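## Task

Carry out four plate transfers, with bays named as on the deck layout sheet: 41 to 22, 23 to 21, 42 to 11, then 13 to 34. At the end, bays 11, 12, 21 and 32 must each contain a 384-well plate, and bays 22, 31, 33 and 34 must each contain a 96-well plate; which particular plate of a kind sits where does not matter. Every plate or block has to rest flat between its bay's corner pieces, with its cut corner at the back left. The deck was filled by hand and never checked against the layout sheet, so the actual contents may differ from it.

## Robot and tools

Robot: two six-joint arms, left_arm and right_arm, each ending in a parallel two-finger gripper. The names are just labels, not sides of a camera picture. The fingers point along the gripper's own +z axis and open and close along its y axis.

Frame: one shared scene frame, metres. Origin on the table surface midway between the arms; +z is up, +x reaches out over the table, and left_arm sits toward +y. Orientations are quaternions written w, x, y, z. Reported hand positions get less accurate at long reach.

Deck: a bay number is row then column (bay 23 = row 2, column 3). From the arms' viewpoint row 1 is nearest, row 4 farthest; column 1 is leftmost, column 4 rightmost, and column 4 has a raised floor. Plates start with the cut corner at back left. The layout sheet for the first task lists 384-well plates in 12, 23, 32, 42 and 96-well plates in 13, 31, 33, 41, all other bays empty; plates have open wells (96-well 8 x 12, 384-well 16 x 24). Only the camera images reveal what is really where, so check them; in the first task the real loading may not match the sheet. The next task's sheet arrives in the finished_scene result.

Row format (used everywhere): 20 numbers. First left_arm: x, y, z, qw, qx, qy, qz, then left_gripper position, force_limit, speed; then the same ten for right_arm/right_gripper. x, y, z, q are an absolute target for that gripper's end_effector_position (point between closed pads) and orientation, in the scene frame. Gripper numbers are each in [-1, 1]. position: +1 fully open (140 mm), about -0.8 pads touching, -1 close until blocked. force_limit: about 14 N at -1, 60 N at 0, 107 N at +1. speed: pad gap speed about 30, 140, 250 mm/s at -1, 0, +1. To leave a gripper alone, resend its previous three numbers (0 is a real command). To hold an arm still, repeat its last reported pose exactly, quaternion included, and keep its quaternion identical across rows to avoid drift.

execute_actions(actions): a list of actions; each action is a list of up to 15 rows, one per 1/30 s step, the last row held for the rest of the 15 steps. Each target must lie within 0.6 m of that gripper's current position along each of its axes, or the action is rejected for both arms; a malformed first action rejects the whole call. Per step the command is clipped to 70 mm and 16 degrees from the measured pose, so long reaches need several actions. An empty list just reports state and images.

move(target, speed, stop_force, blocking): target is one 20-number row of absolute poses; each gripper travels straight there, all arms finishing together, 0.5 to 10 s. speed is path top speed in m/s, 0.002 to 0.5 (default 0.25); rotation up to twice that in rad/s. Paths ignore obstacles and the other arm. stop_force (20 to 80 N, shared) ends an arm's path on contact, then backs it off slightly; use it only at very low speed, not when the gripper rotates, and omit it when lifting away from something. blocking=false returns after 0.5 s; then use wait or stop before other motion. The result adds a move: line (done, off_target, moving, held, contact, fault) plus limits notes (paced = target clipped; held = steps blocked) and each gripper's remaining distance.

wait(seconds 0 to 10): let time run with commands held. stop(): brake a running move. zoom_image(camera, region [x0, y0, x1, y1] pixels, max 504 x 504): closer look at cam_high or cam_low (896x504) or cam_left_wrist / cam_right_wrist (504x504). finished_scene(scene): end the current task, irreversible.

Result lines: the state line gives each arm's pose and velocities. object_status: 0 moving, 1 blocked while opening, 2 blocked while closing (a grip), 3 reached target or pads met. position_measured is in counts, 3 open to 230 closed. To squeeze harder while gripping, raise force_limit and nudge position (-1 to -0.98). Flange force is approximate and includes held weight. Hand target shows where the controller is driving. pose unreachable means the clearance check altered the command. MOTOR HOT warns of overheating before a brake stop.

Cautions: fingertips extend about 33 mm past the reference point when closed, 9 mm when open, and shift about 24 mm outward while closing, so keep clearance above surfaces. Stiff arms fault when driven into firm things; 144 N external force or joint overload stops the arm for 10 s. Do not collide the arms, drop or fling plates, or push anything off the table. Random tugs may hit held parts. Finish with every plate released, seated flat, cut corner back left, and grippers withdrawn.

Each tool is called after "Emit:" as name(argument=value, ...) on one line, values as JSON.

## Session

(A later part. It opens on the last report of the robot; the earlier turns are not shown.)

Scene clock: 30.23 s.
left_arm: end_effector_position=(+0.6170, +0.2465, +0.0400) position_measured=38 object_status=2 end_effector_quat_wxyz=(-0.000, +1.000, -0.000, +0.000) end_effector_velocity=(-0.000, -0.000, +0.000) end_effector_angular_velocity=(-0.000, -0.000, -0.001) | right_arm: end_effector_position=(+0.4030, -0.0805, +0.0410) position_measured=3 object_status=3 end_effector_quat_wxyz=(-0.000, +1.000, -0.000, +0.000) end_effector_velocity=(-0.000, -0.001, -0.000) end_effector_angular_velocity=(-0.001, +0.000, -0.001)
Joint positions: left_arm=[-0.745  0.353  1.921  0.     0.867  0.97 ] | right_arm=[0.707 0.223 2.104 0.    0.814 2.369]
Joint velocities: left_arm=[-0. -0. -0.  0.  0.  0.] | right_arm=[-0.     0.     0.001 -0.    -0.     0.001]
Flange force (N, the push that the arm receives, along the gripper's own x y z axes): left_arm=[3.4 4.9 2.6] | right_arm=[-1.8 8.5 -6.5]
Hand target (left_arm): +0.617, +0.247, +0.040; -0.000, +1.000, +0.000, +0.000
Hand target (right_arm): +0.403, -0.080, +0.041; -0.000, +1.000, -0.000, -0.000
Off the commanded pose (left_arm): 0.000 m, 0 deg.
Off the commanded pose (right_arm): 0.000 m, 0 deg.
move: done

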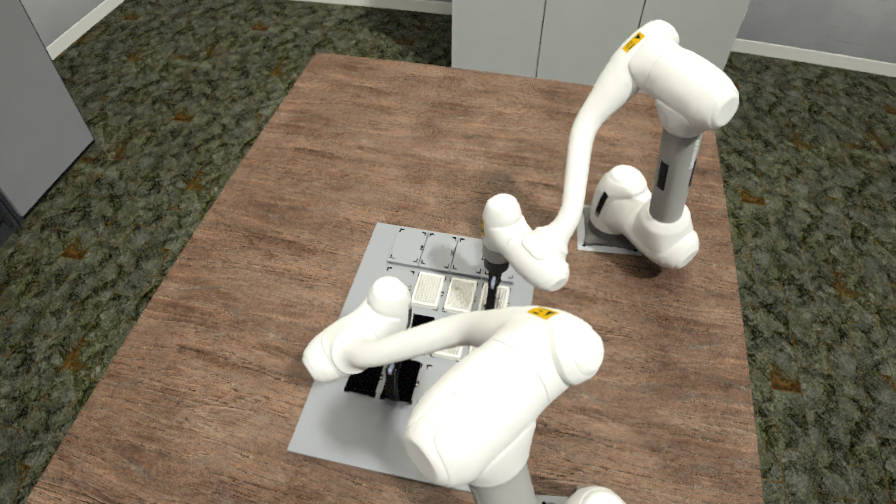

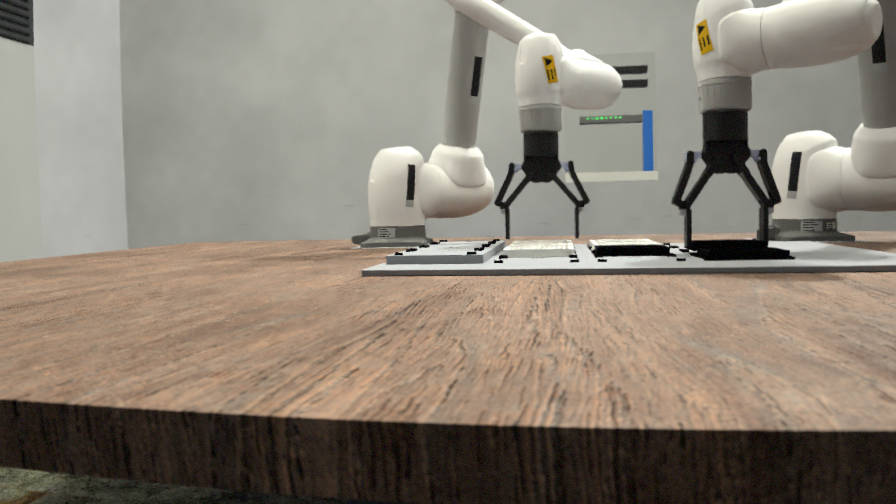

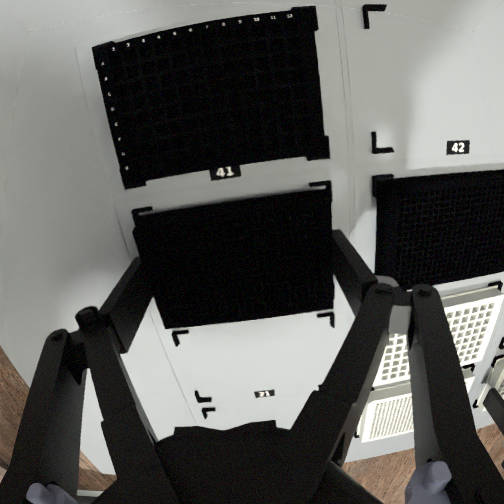

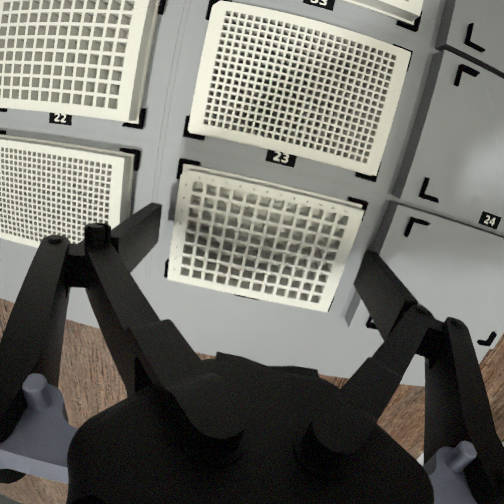

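Emit:
move(target=[0.403,0.2465,0.040,0,1,0,0,-1,-0.3,-0.5,0.403,-0.0805,0.032,0,1,0,0,1,0,0], speed=0.25, stop_force=30)

Emit:
zoom_image(camera="cam_right_wrist", region=[120, 120, 420, 360])

Emit:
zoom_image(camera="cam_left_wrist", region=[90, 130, 390, 370])

Emit:
zoom_image(camera="cam_low", region=[460, 200, 620, 280])

Scene clock: 32.00 s.
left_arm: end_effector_position=(+0.4031, +0.2464, +0.0400) position_measured=38 object_status=2 end_effector_quat_wxyz=(+0.000, +1.000, -0.000, +0.000) end_effector_velocity=(+0.000, -0.001, +0.000) end_effector_angular_velocity=(-0.002, -0.002, +0.001) | right_arm: end_effector_position=(+0.4030, -0.0805, +0.0320) position_measured=3 object_status=3 end_effector_quat_wxyz=(-0.000, +1.000, -0.000, -0.000) end_effector_velocity=(+0.000, +0.000, +0.000) end_effector_angular_velocity=(+0.000, +0.000, -0.000)
Joint positions: left_arm=[-1.002  0.122  2.234 -0.     0.785  0.713] | right_arm=[0.707 0.235 2.111 0.    0.796 2.369]
Joint velocities: left_arm=[-0.001 -0.     0.     0.001 -0.003 -0.002] | right_arm=[-0.     0.    -0.001  0.     0.     0.   ]
Flange force (N, the push that the arm receives, along the gripper's own x y z axes): left_arm=[-2.2 2.2 0.2] | right_arm=[-4.3 8.7 -8.2]
Hand target (left_arm): +0.403, +0.246, +0.040; +0.000, +1.000, -0.000, +0.000
Hand target (right_arm): +0.403, -0.080, +0.032; +0.000, +1.000, -0.000, +0.000
Off the commanded pose (left_arm): 0.000 m, 0 deg.
Off the commanded pose (right_arm): 0.000 m, 0 deg.
move: done

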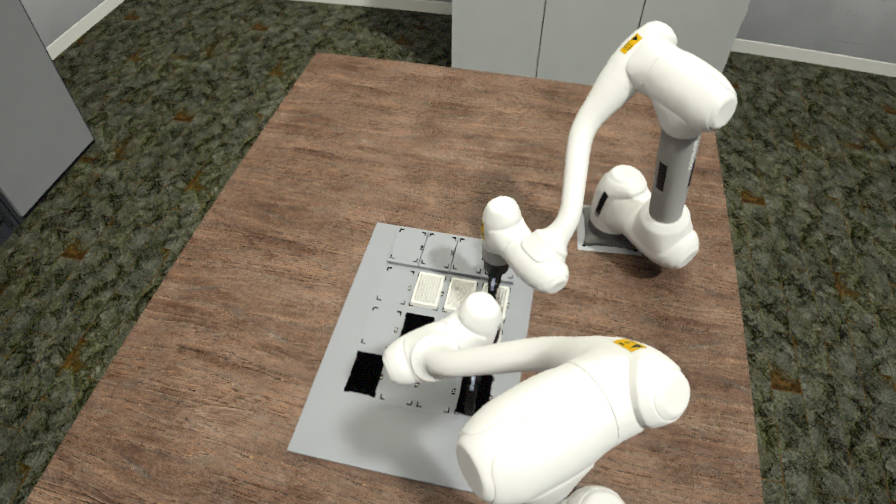

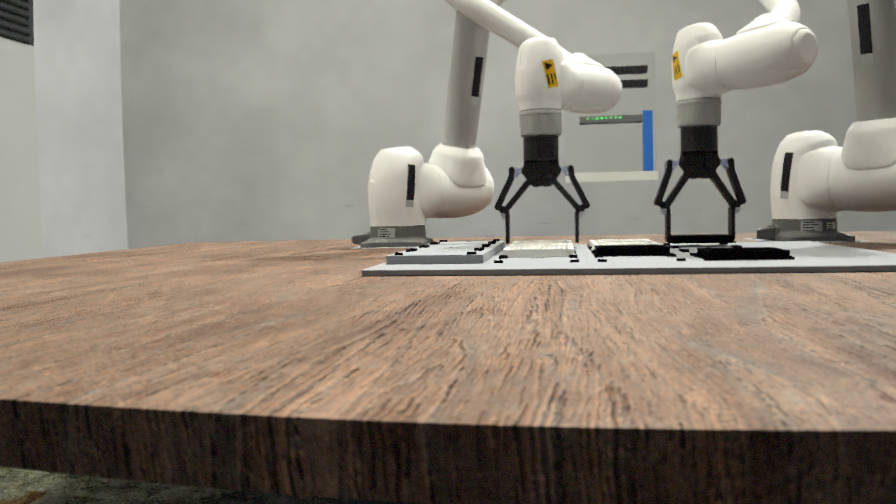

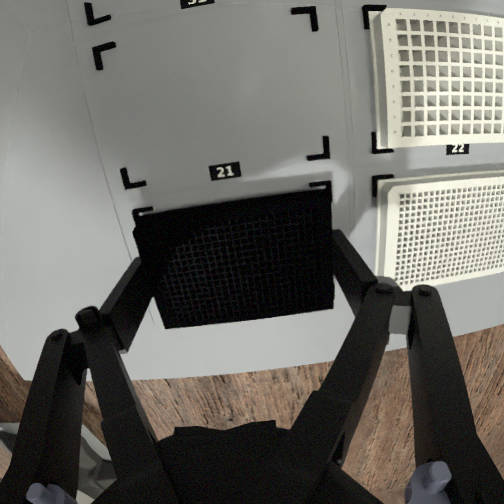

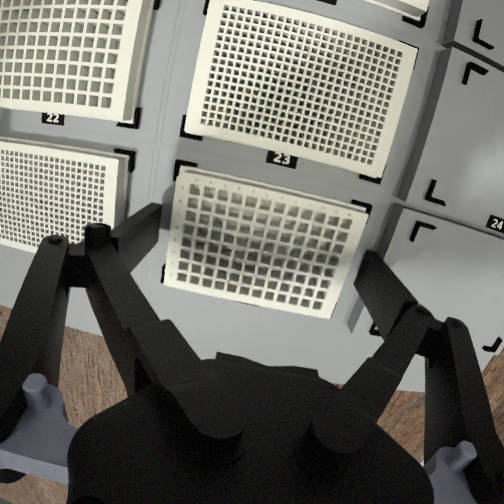

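Region (120, 120, 420, 360) of cam_right_wrist's 504x504 image, scaled by 1.680, with more detail than that image has; it fills the top 403 rows of this view, and the rest is white.

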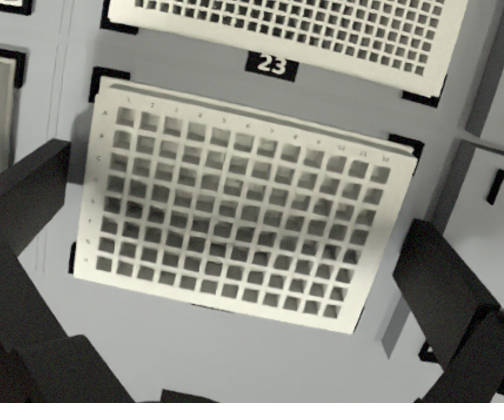

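Region (90, 130, 390, 370) of cam_left_wrist's 504x504 image, scaled by 1.680, with more detail than that image has; it fills the top 403 rows of this view, and the rest is white.

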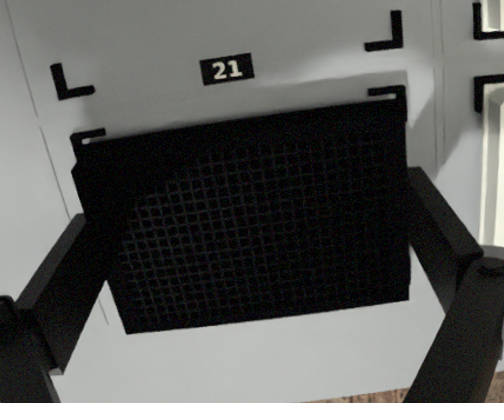

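Region (460, 200, 620, 280) of cam_low's 896x504 image, scaled by 3.150, with more detail than that image has.

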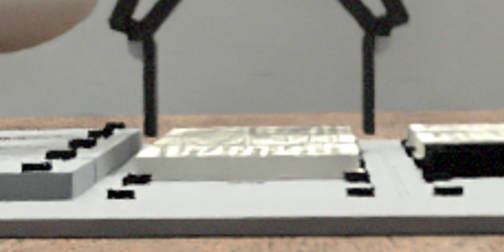

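Emit:
move(target=[0.403,0.2465,0.0315,0,1,0,0,-1,-0.3,-0.5,0.403,-0.0805,0.030,0,1,0,0,-1,-0.3,-0.7], speed=0.015, stop_force=25)

Emit:
zoom_image(camera="cam_right_wrist", region=[120, 120, 420, 360])

Emit:
zoom_image(camera="cam_low", region=[460, 200, 620, 280])

Scene clock: 33.20 s.
left_arm: end_effector_position=(+0.4030, +0.2464, +0.0316) position_measured=38 object_status=2 end_effector_quat_wxyz=(+0.000, +1.000, -0.000, +0.000) end_effector_velocity=(-0.000, +0.001, -0.000) end_effector_angular_velocity=(+0.002, +0.001, +0.001) | right_arm: end_effector_position=(+0.4030, -0.0805, +0.0310) position_measured=37 object_status=2 end_effector_quat_wxyz=(-0.000, +1.000, -0.000, +0.000) end_effector_velocity=(-0.000, -0.000, -0.000) end_effector_angular_velocity=(-0.001, +0.000, +0.000)
Joint positions: left_arm=[-1.002  0.135  2.241 -0.     0.766  0.712] | right_arm=[0.707 0.236 2.111 0.    0.794 2.369]
Joint velocities: left_arm=[ 0.     0.001  0.     0.001  0.001 -0.001] | right_arm=[ 0.  0.  0. -0.  0. -0.]
Flange force (N, the push that the arm receives, along the gripper's own x y z axes): left_arm=[5.8 -0.9 -23.0] | right_arm=[-8.8 11.1 -44.0]
Hand target (left_arm): +0.403, +0.246, +0.032; +0.000, +1.000, -0.000, -0.000
Hand target (right_arm): +0.403, -0.080, +0.031; -0.000, +1.000, -0.000, -0.000
Off the commanded pose (left_arm): 0.000 m, 0 deg.
Off the commanded pose (right_arm): 0.001 m, 0 deg.
move: contact (right_arm)

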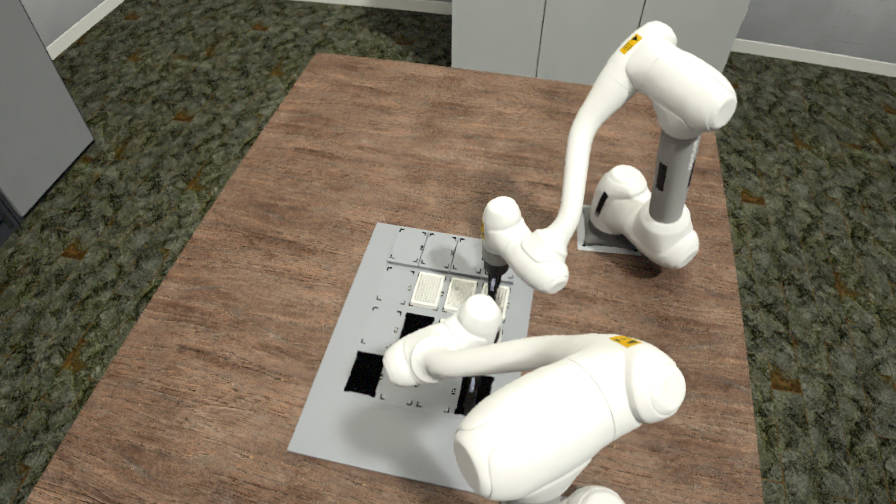

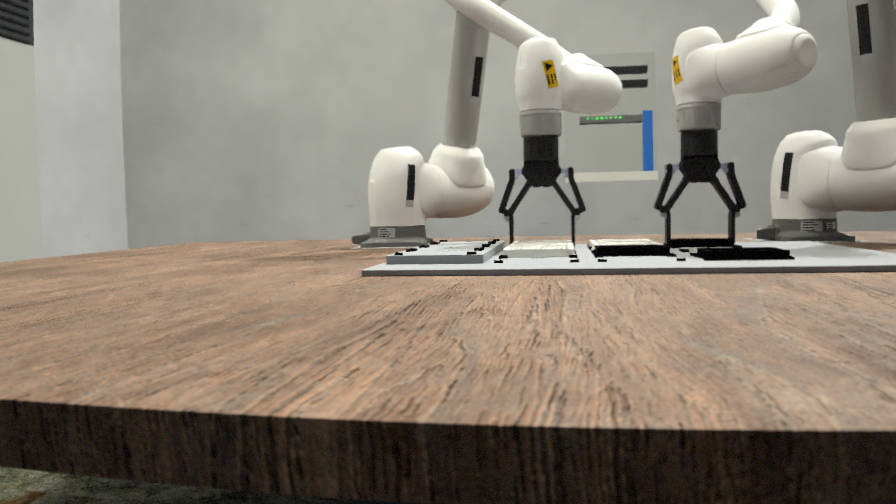

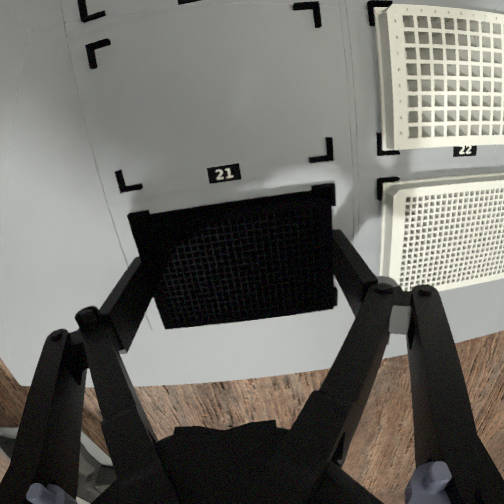

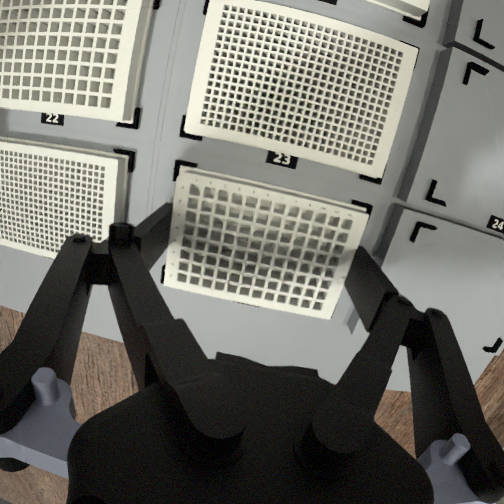

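Region (120, 120, 420, 360) of cam_right_wrist's 504x504 image, scaled by 1.680, with more detail than that image has; it fills the top 403 rows of this view, and the rest is white.

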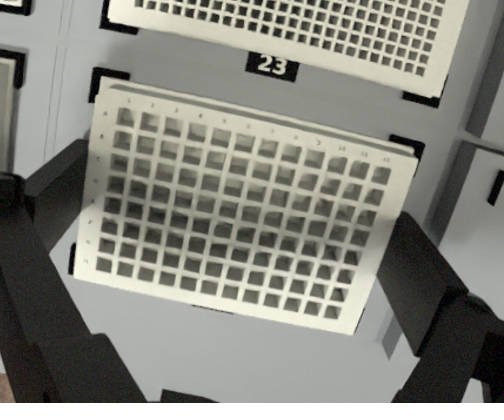

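Region (460, 200, 620, 280) of cam_low's 896x504 image, scaled by 3.150, with more detail than that image has.

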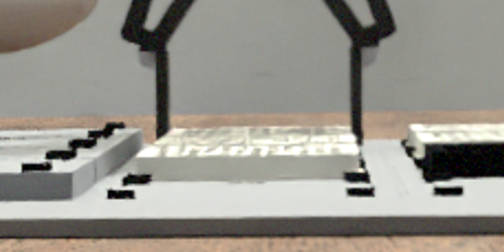

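Emit:
execute_actions(actions=[[[0.403,0.2465,0.032,0,1,0,0,1,0,0,0.403,-0.0805,0.032,0,1,0,0,-1,-0.3,-0.7],[0.403,0.2465,0.032,0,1,0,0,1,0,0,0.403,-0.0805,0.033,0,1,0,0,-1,-0.3,-0.7],[0.403,0.2465,0.032,0,1,0,0,1,0,0,0.403,-0.0805,0.034,0,1,0,0,-1,-0.3,-0.7],[0.403,0.2465,0.032,0,1,0,0,1,0,0,0.403,-0.0805,0.035,0,1,0,0,-1,-0.3,-0.7],[0.403,0.2465,0.032,0,1,0,0,1,0,0,0.403,-0.0805,0.036,0,1,0,0,-1,-0.3,-0.7],[0.403,0.2465,0.032,0,1,0,0,1,0,0,0.403,-0.0805,0.037,0,1,0,0,-1,-0.3,-0.7],[0.403,0.2465,0.035,0,1,0,0,1,0,0,0.403,-0.0805,0.038,0,1,0,0,-1,-0.3,-0.7],[0.403,0.2465,0.038,0,1,0,0,1,0,0,0.403,-0.0805,0.039,0,1,0,0,-1,-0.3,-0.7],[0.403,0.2465,0.041,0,1,0,0,1,0,0,0.403,-0.0805,0.040,0,1,0,0,-1,-0.3,-0.7]]])

Emit:
zoom_image(camera="cam_right_wrist", region=[120, 120, 420, 360])

Emit:
move(target=[0.724,0.2465,0.040,0,1,0,0,1,0,0,0.403,-0.0805,0.075,0,1,0,0,-1,-0.3,-0.7], speed=0.35)

Emit:
zoom_image(camera="cam_low", region=[380, 180, 620, 280])

Scene clock: 34.43 s.
left_arm: end_effector_position=(+0.4030, +0.2465, +0.0410) position_measured=3 object_status=3 end_effector_quat_wxyz=(+0.000, +1.000, -0.000, +0.000) end_effector_velocity=(+0.000, -0.000, +0.000) end_effector_angular_velocity=(-0.000, +0.000, +0.001) | right_arm: end_effector_position=(+0.4030, -0.0805, +0.0400) position_measured=38 object_status=2 end_effector_quat_wxyz=(+0.000, +1.000, -0.000, -0.000) end_effector_velocity=(-0.000, +0.001, +0.001) end_effector_angular_velocity=(+0.000, -0.001, +0.001)
Joint positions: left_arm=[-1.002  0.121  2.233  0.     0.787  0.712] | right_arm=[0.707 0.224 2.105 0.    0.812 2.369]
Joint velocities: left_arm=[ 0.    -0.    -0.    -0.001 -0.    -0.   ] | right_arm=[ 0.001 -0.001 -0.001 -0.001  0.     0.   ]
Flange force (N, the push that the arm receives, along the gripper's own x y z axes): left_arm=[3.6 6.2 5.7] | right_arm=[0.5 7.2 -3.9]
Hand target (left_arm): +0.403, +0.247, +0.041; -0.000, +1.000, +0.000, +0.000
Hand target (right_arm): +0.403, -0.081, +0.040; -0.000, +1.000, +0.000, -0.000
Off the commanded pose (left_arm): 0.000 m, 0 deg.
Off the commanded pose (right_arm): 0.000 m, 0 deg.

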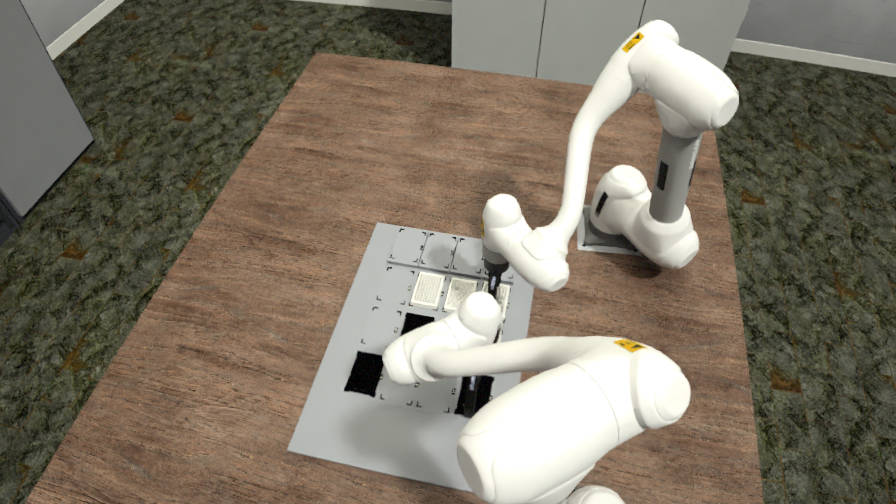

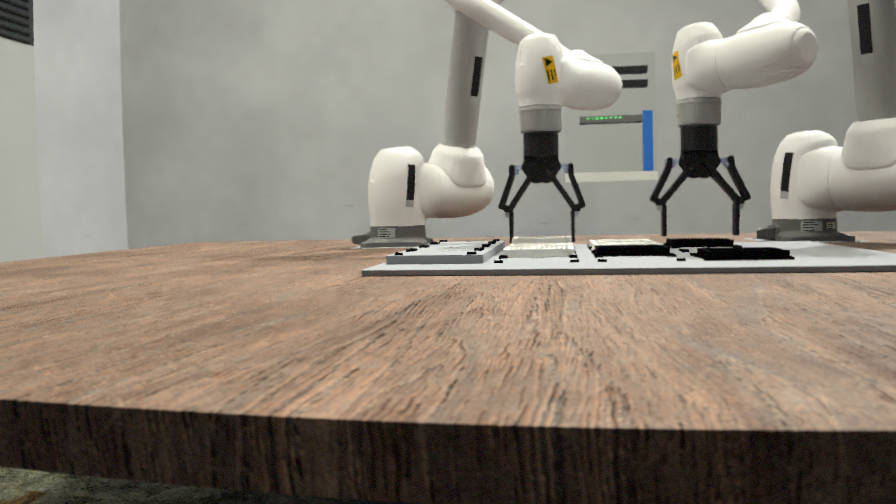

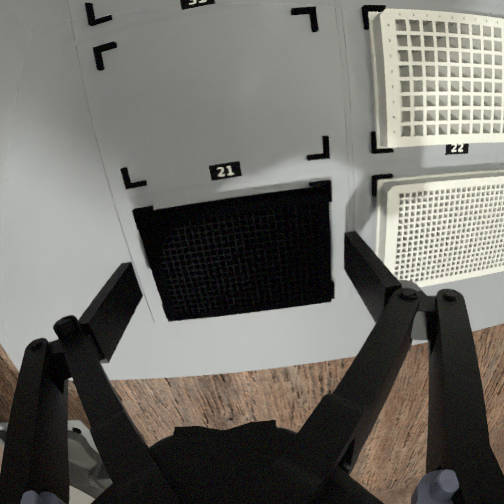

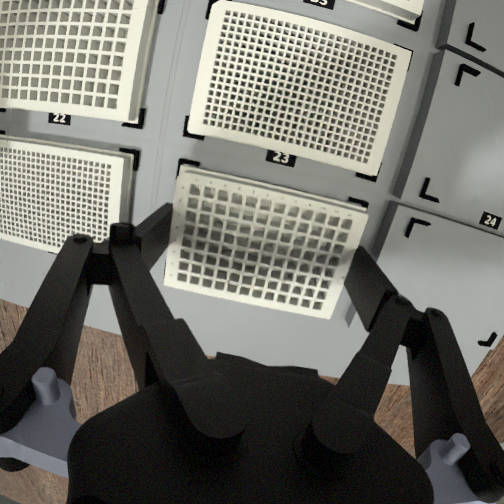

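Region (120, 120, 420, 360) of cam_right_wrist's 504x504 image, scaled by 1.680, with more detail than that image has; it fills the top 403 rows of this view, and the rest is white.

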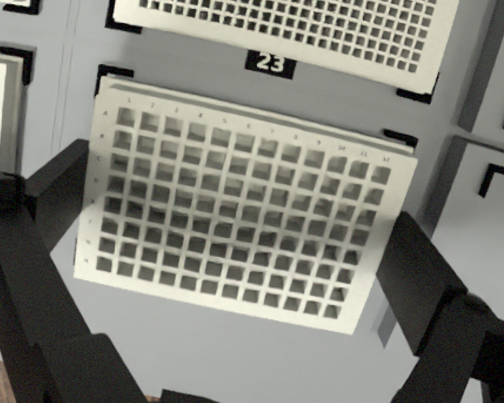

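Scene clock: 35.77 s.
left_arm: end_effector_position=(+0.7239, +0.2466, +0.0400) position_measured=3 object_status=3 end_effector_quat_wxyz=(-0.000, +1.000, +0.000, -0.000) end_effector_velocity=(-0.000, -0.001, -0.000) end_effector_angular_velocity=(-0.000, -0.000, -0.003) | right_arm: end_effector_position=(+0.4030, -0.0805, +0.0750) position_measured=38 object_status=2 end_effector_quat_wxyz=(+0.000, +1.000, -0.000, -0.000) end_effector_velocity=(+0.001, +0.001, +0.000) end_effector_angular_velocity=(+0.000, -0.001, +0.001)
Joint positions: left_arm=[-0.662  0.475  1.729  0.     0.937  1.052] | right_arm=[0.707 0.181 2.077 0.    0.883 2.369]
Joint velocities: left_arm=[-0.002  0.001 -0.001  0.    -0.001  0.001] | right_arm=[ 0.     0.    -0.002 -0.001  0.    -0.   ]
Flange force (N, the push that the arm receives, along the gripper's own x y z axes): left_arm=[6.2 3.9 1.7] | right_arm=[-1.8 11.5 -5.7]
Hand target (left_arm): +0.724, +0.247, +0.040; -0.000, +1.000, +0.000, -0.000
Hand target (right_arm): +0.403, -0.081, +0.075; -0.000, +1.000, +0.000, -0.000
Off the commanded pose (left_arm): 0.000 m, 0 deg.
Off the commanded pose (right_arm): 0.000 m, 0 deg.
move: done

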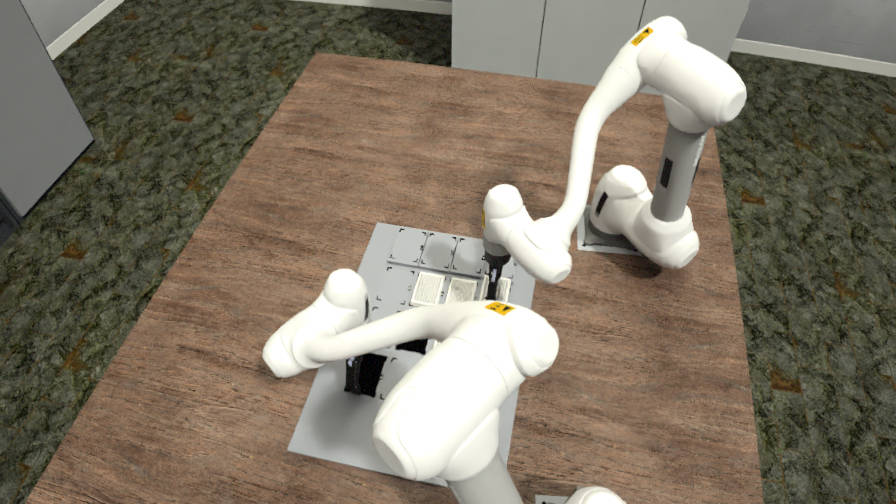

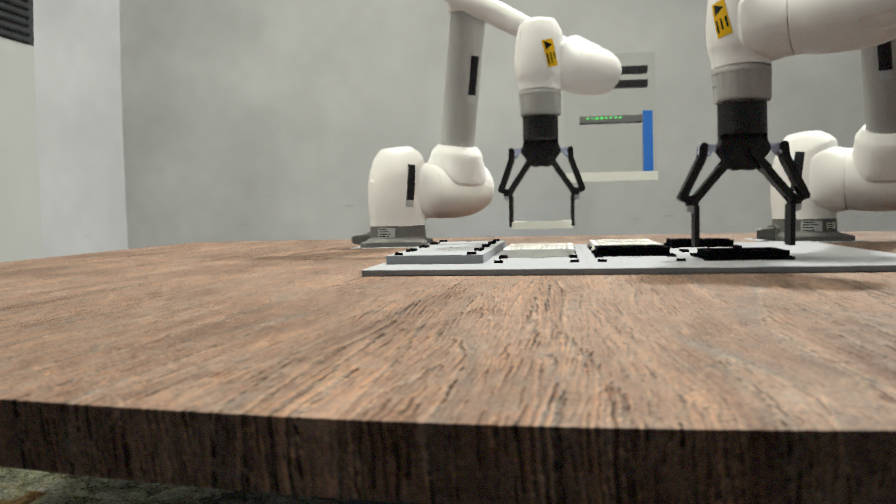

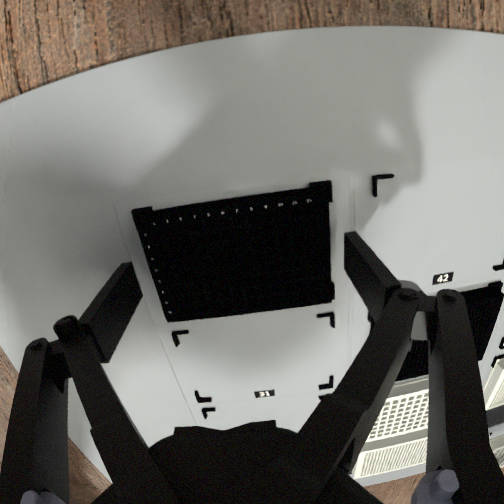

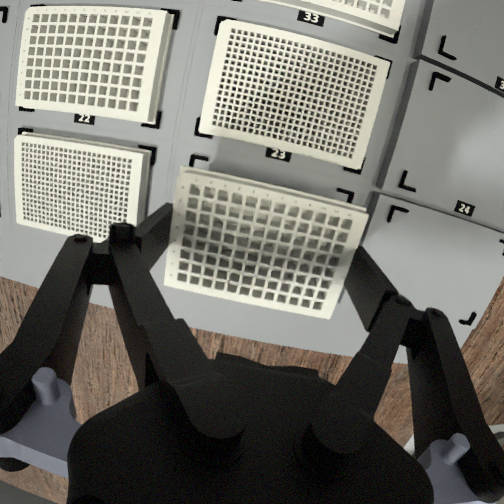

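Region (380, 180, 620, 280) of cam_low's 896x504 image, scaled by 2.100, with more detail than that image has; it fills the top 210 rows of this view, and the rest is white.

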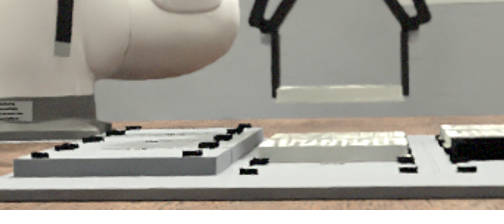

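Emit:
move(target=[0.724,0.2465,0.0315,0,1,0,0,1,0,0,0.617,-0.2445,0.055,0,1,0,0,-1,-0.3,-0.7], speed=0.3)

Emit:
execute_actions(actions=[[[0.724,0.2465,0.0315,0,1,0,0,-1,-0.3,-0.5,0.617,-0.2445,0.055,0,1,0,0,-1,-0.3,-0.7]]])

Emit:
zoom_image(camera="cam_right_wrist", region=[120, 120, 420, 360])

Emit:
zoom_image(camera="cam_low", region=[380, 200, 540, 280])

Scene clock: 37.47 s.
left_arm: end_effector_position=(+0.7240, +0.2465, +0.0315) position_measured=3 object_status=3 end_effector_quat_wxyz=(+0.000, +1.000, -0.000, -0.000) end_effector_velocity=(+0.001, -0.000, +0.000) end_effector_angular_velocity=(-0.001, -0.002, +0.001) | right_arm: end_effector_position=(+0.6175, -0.2445, +0.0551) position_measured=38 object_status=2 end_effector_quat_wxyz=(+0.001, +1.000, -0.000, +0.000) end_effector_velocity=(+0.001, -0.000, +0.001) end_effector_angular_velocity=(+0.001, -0.001, -0.001)
Joint positions: left_arm=[-0.662  0.484  1.735 -0.     0.923  1.052] | right_arm=[ 0.267  0.31   1.95  -0.002  0.882  1.93 ]
Joint velocities: left_arm=[-0.    -0.001 -0.     0.    -0.002 -0.001] | right_arm=[-0.001  0.    -0.002  0.     0.    -0.   ]
Flange force (N, the push that the arm receives, along the gripper's own x y z axes): left_arm=[0.7 -0.4 -1.6] | right_arm=[-1.8 2.9 -2.0]
Hand target (left_arm): +0.724, +0.246, +0.032; +0.000, +1.000, -0.000, -0.000
Hand target (right_arm): +0.618, -0.244, +0.055; +0.001, +1.000, +0.000, +0.000
Off the commanded pose (left_arm): 0.000 m, 0 deg.
Off the commanded pose (right_arm): 0.001 m, 0 deg.
move: done

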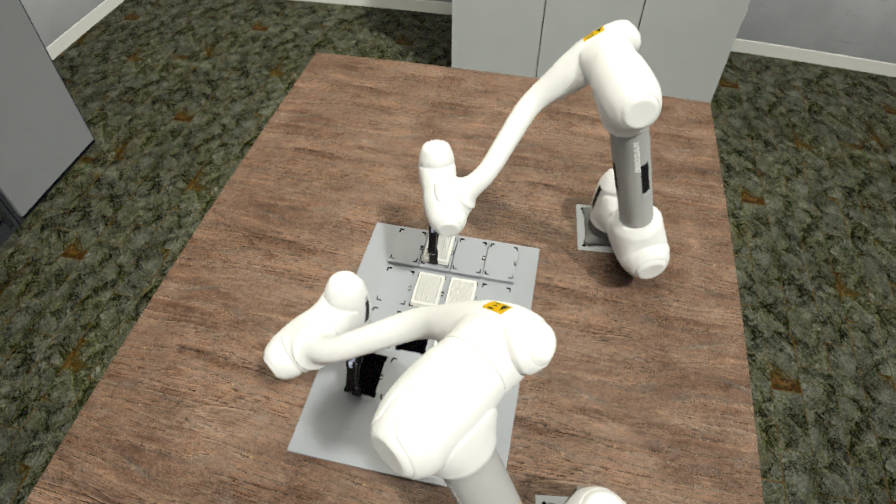

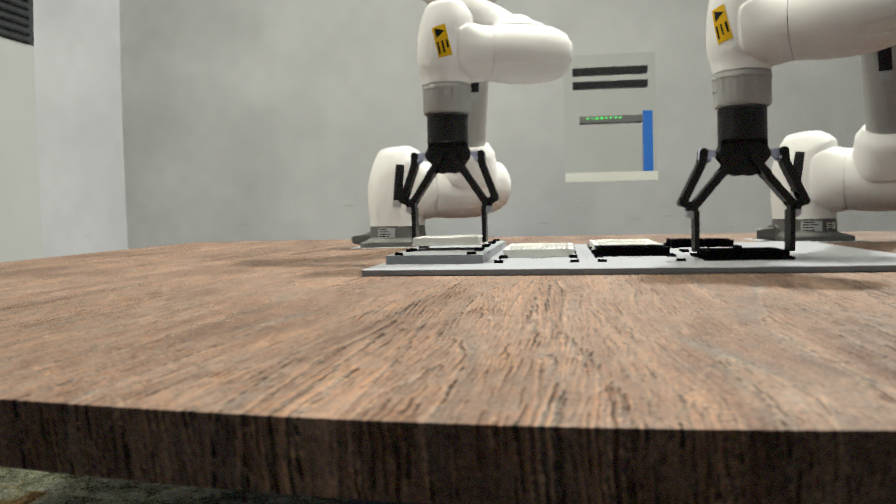

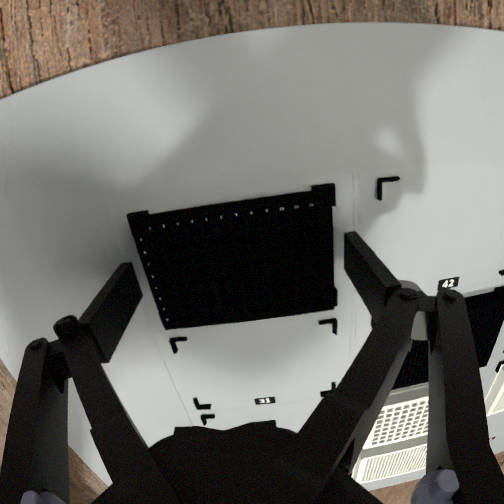

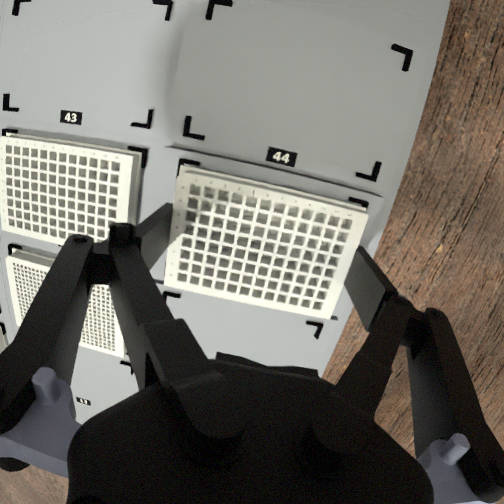

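Scene clock: 37.97 s.
left_arm: end_effector_position=(+0.7241, +0.2464, +0.0317) position_measured=37 object_status=2 end_effector_quat_wxyz=(+0.000, +1.000, +0.000, +0.000) end_effector_velocity=(-0.000, +0.000, -0.001) end_effector_angular_velocity=(+0.001, +0.002, +0.000) | right_arm: end_effector_position=(+0.6170, -0.2445, +0.0550) position_measured=38 object_status=2 end_effector_quat_wxyz=(+0.000, +1.000, +0.000, -0.000) end_effector_velocity=(+0.000, -0.000, -0.000) end_effector_angular_velocity=(+0.000, +0.000, -0.000)
Joint positions: left_arm=[-0.662  0.484  1.735 -0.     0.923  1.052] | right_arm=[ 0.267  0.309  1.951 -0.     0.882  1.928]
Joint velocities: left_arm=[ 0.     0.001  0.    -0.     0.001  0.   ] | right_arm=[-0.001  0.     0.     0.    -0.    -0.001]
Flange force (N, the push that the arm receives, along the gripper's own x y z axes): left_arm=[-6.1 0.3 -47.7] | right_arm=[-3.8 5.6 -4.3]
Hand target (left_arm): +0.724, +0.247, +0.032; +0.000, +1.000, -0.000, -0.000
Hand target (right_arm): +0.617, -0.245, +0.055; +0.000, +1.000, -0.000, -0.000
Off the commanded pose (left_arm): 0.000 m, 0 deg.
Off the commanded pose (right_arm): 0.000 m, 0 deg.

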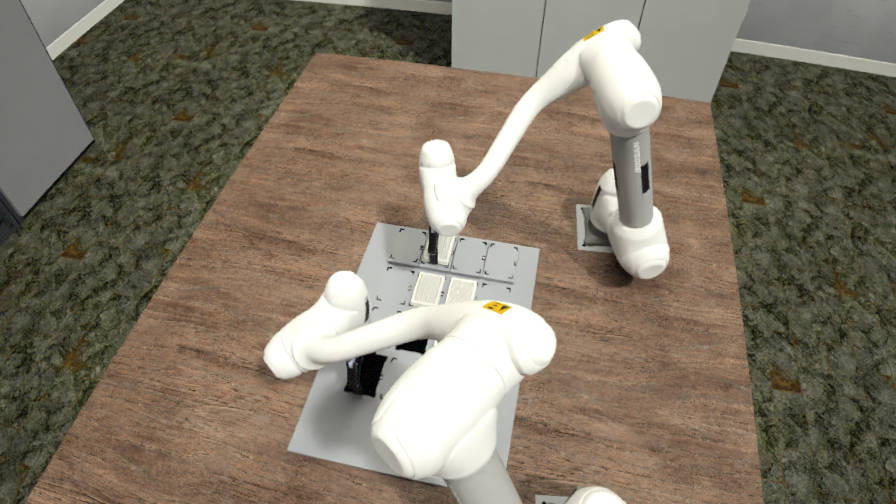

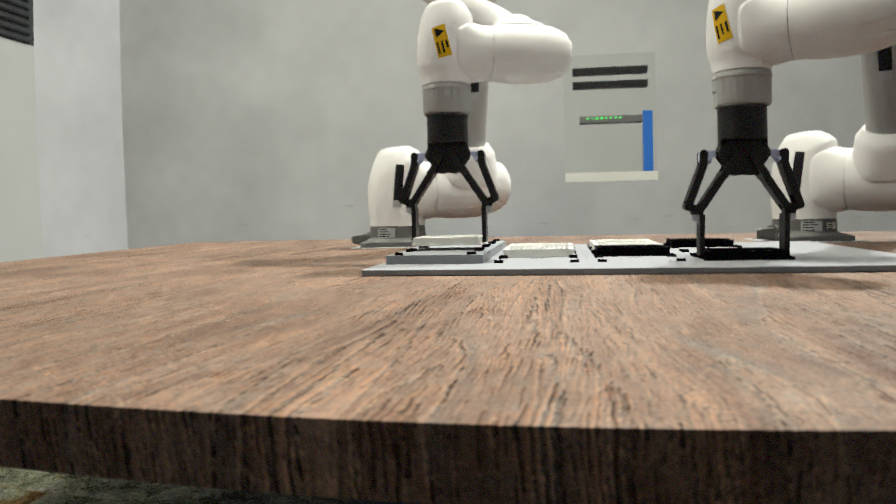

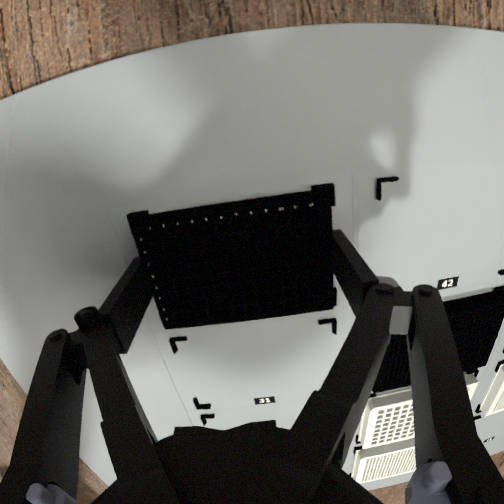

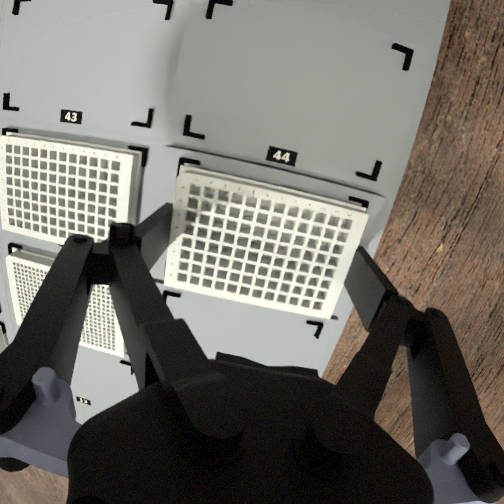

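Region (120, 120, 420, 360) of cam_right_wrist's 504x504 image, scaled by 1.680, with more detail than that image has; it fills the top 403 rows of this view, and the rest is white.

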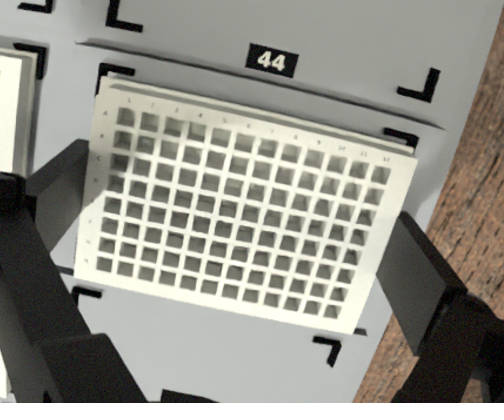

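Region (380, 200, 540, 280) of cam_low's 896x504 image, scaled by 3.150, with more detail than that image has.

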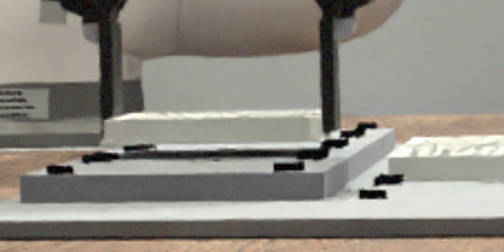

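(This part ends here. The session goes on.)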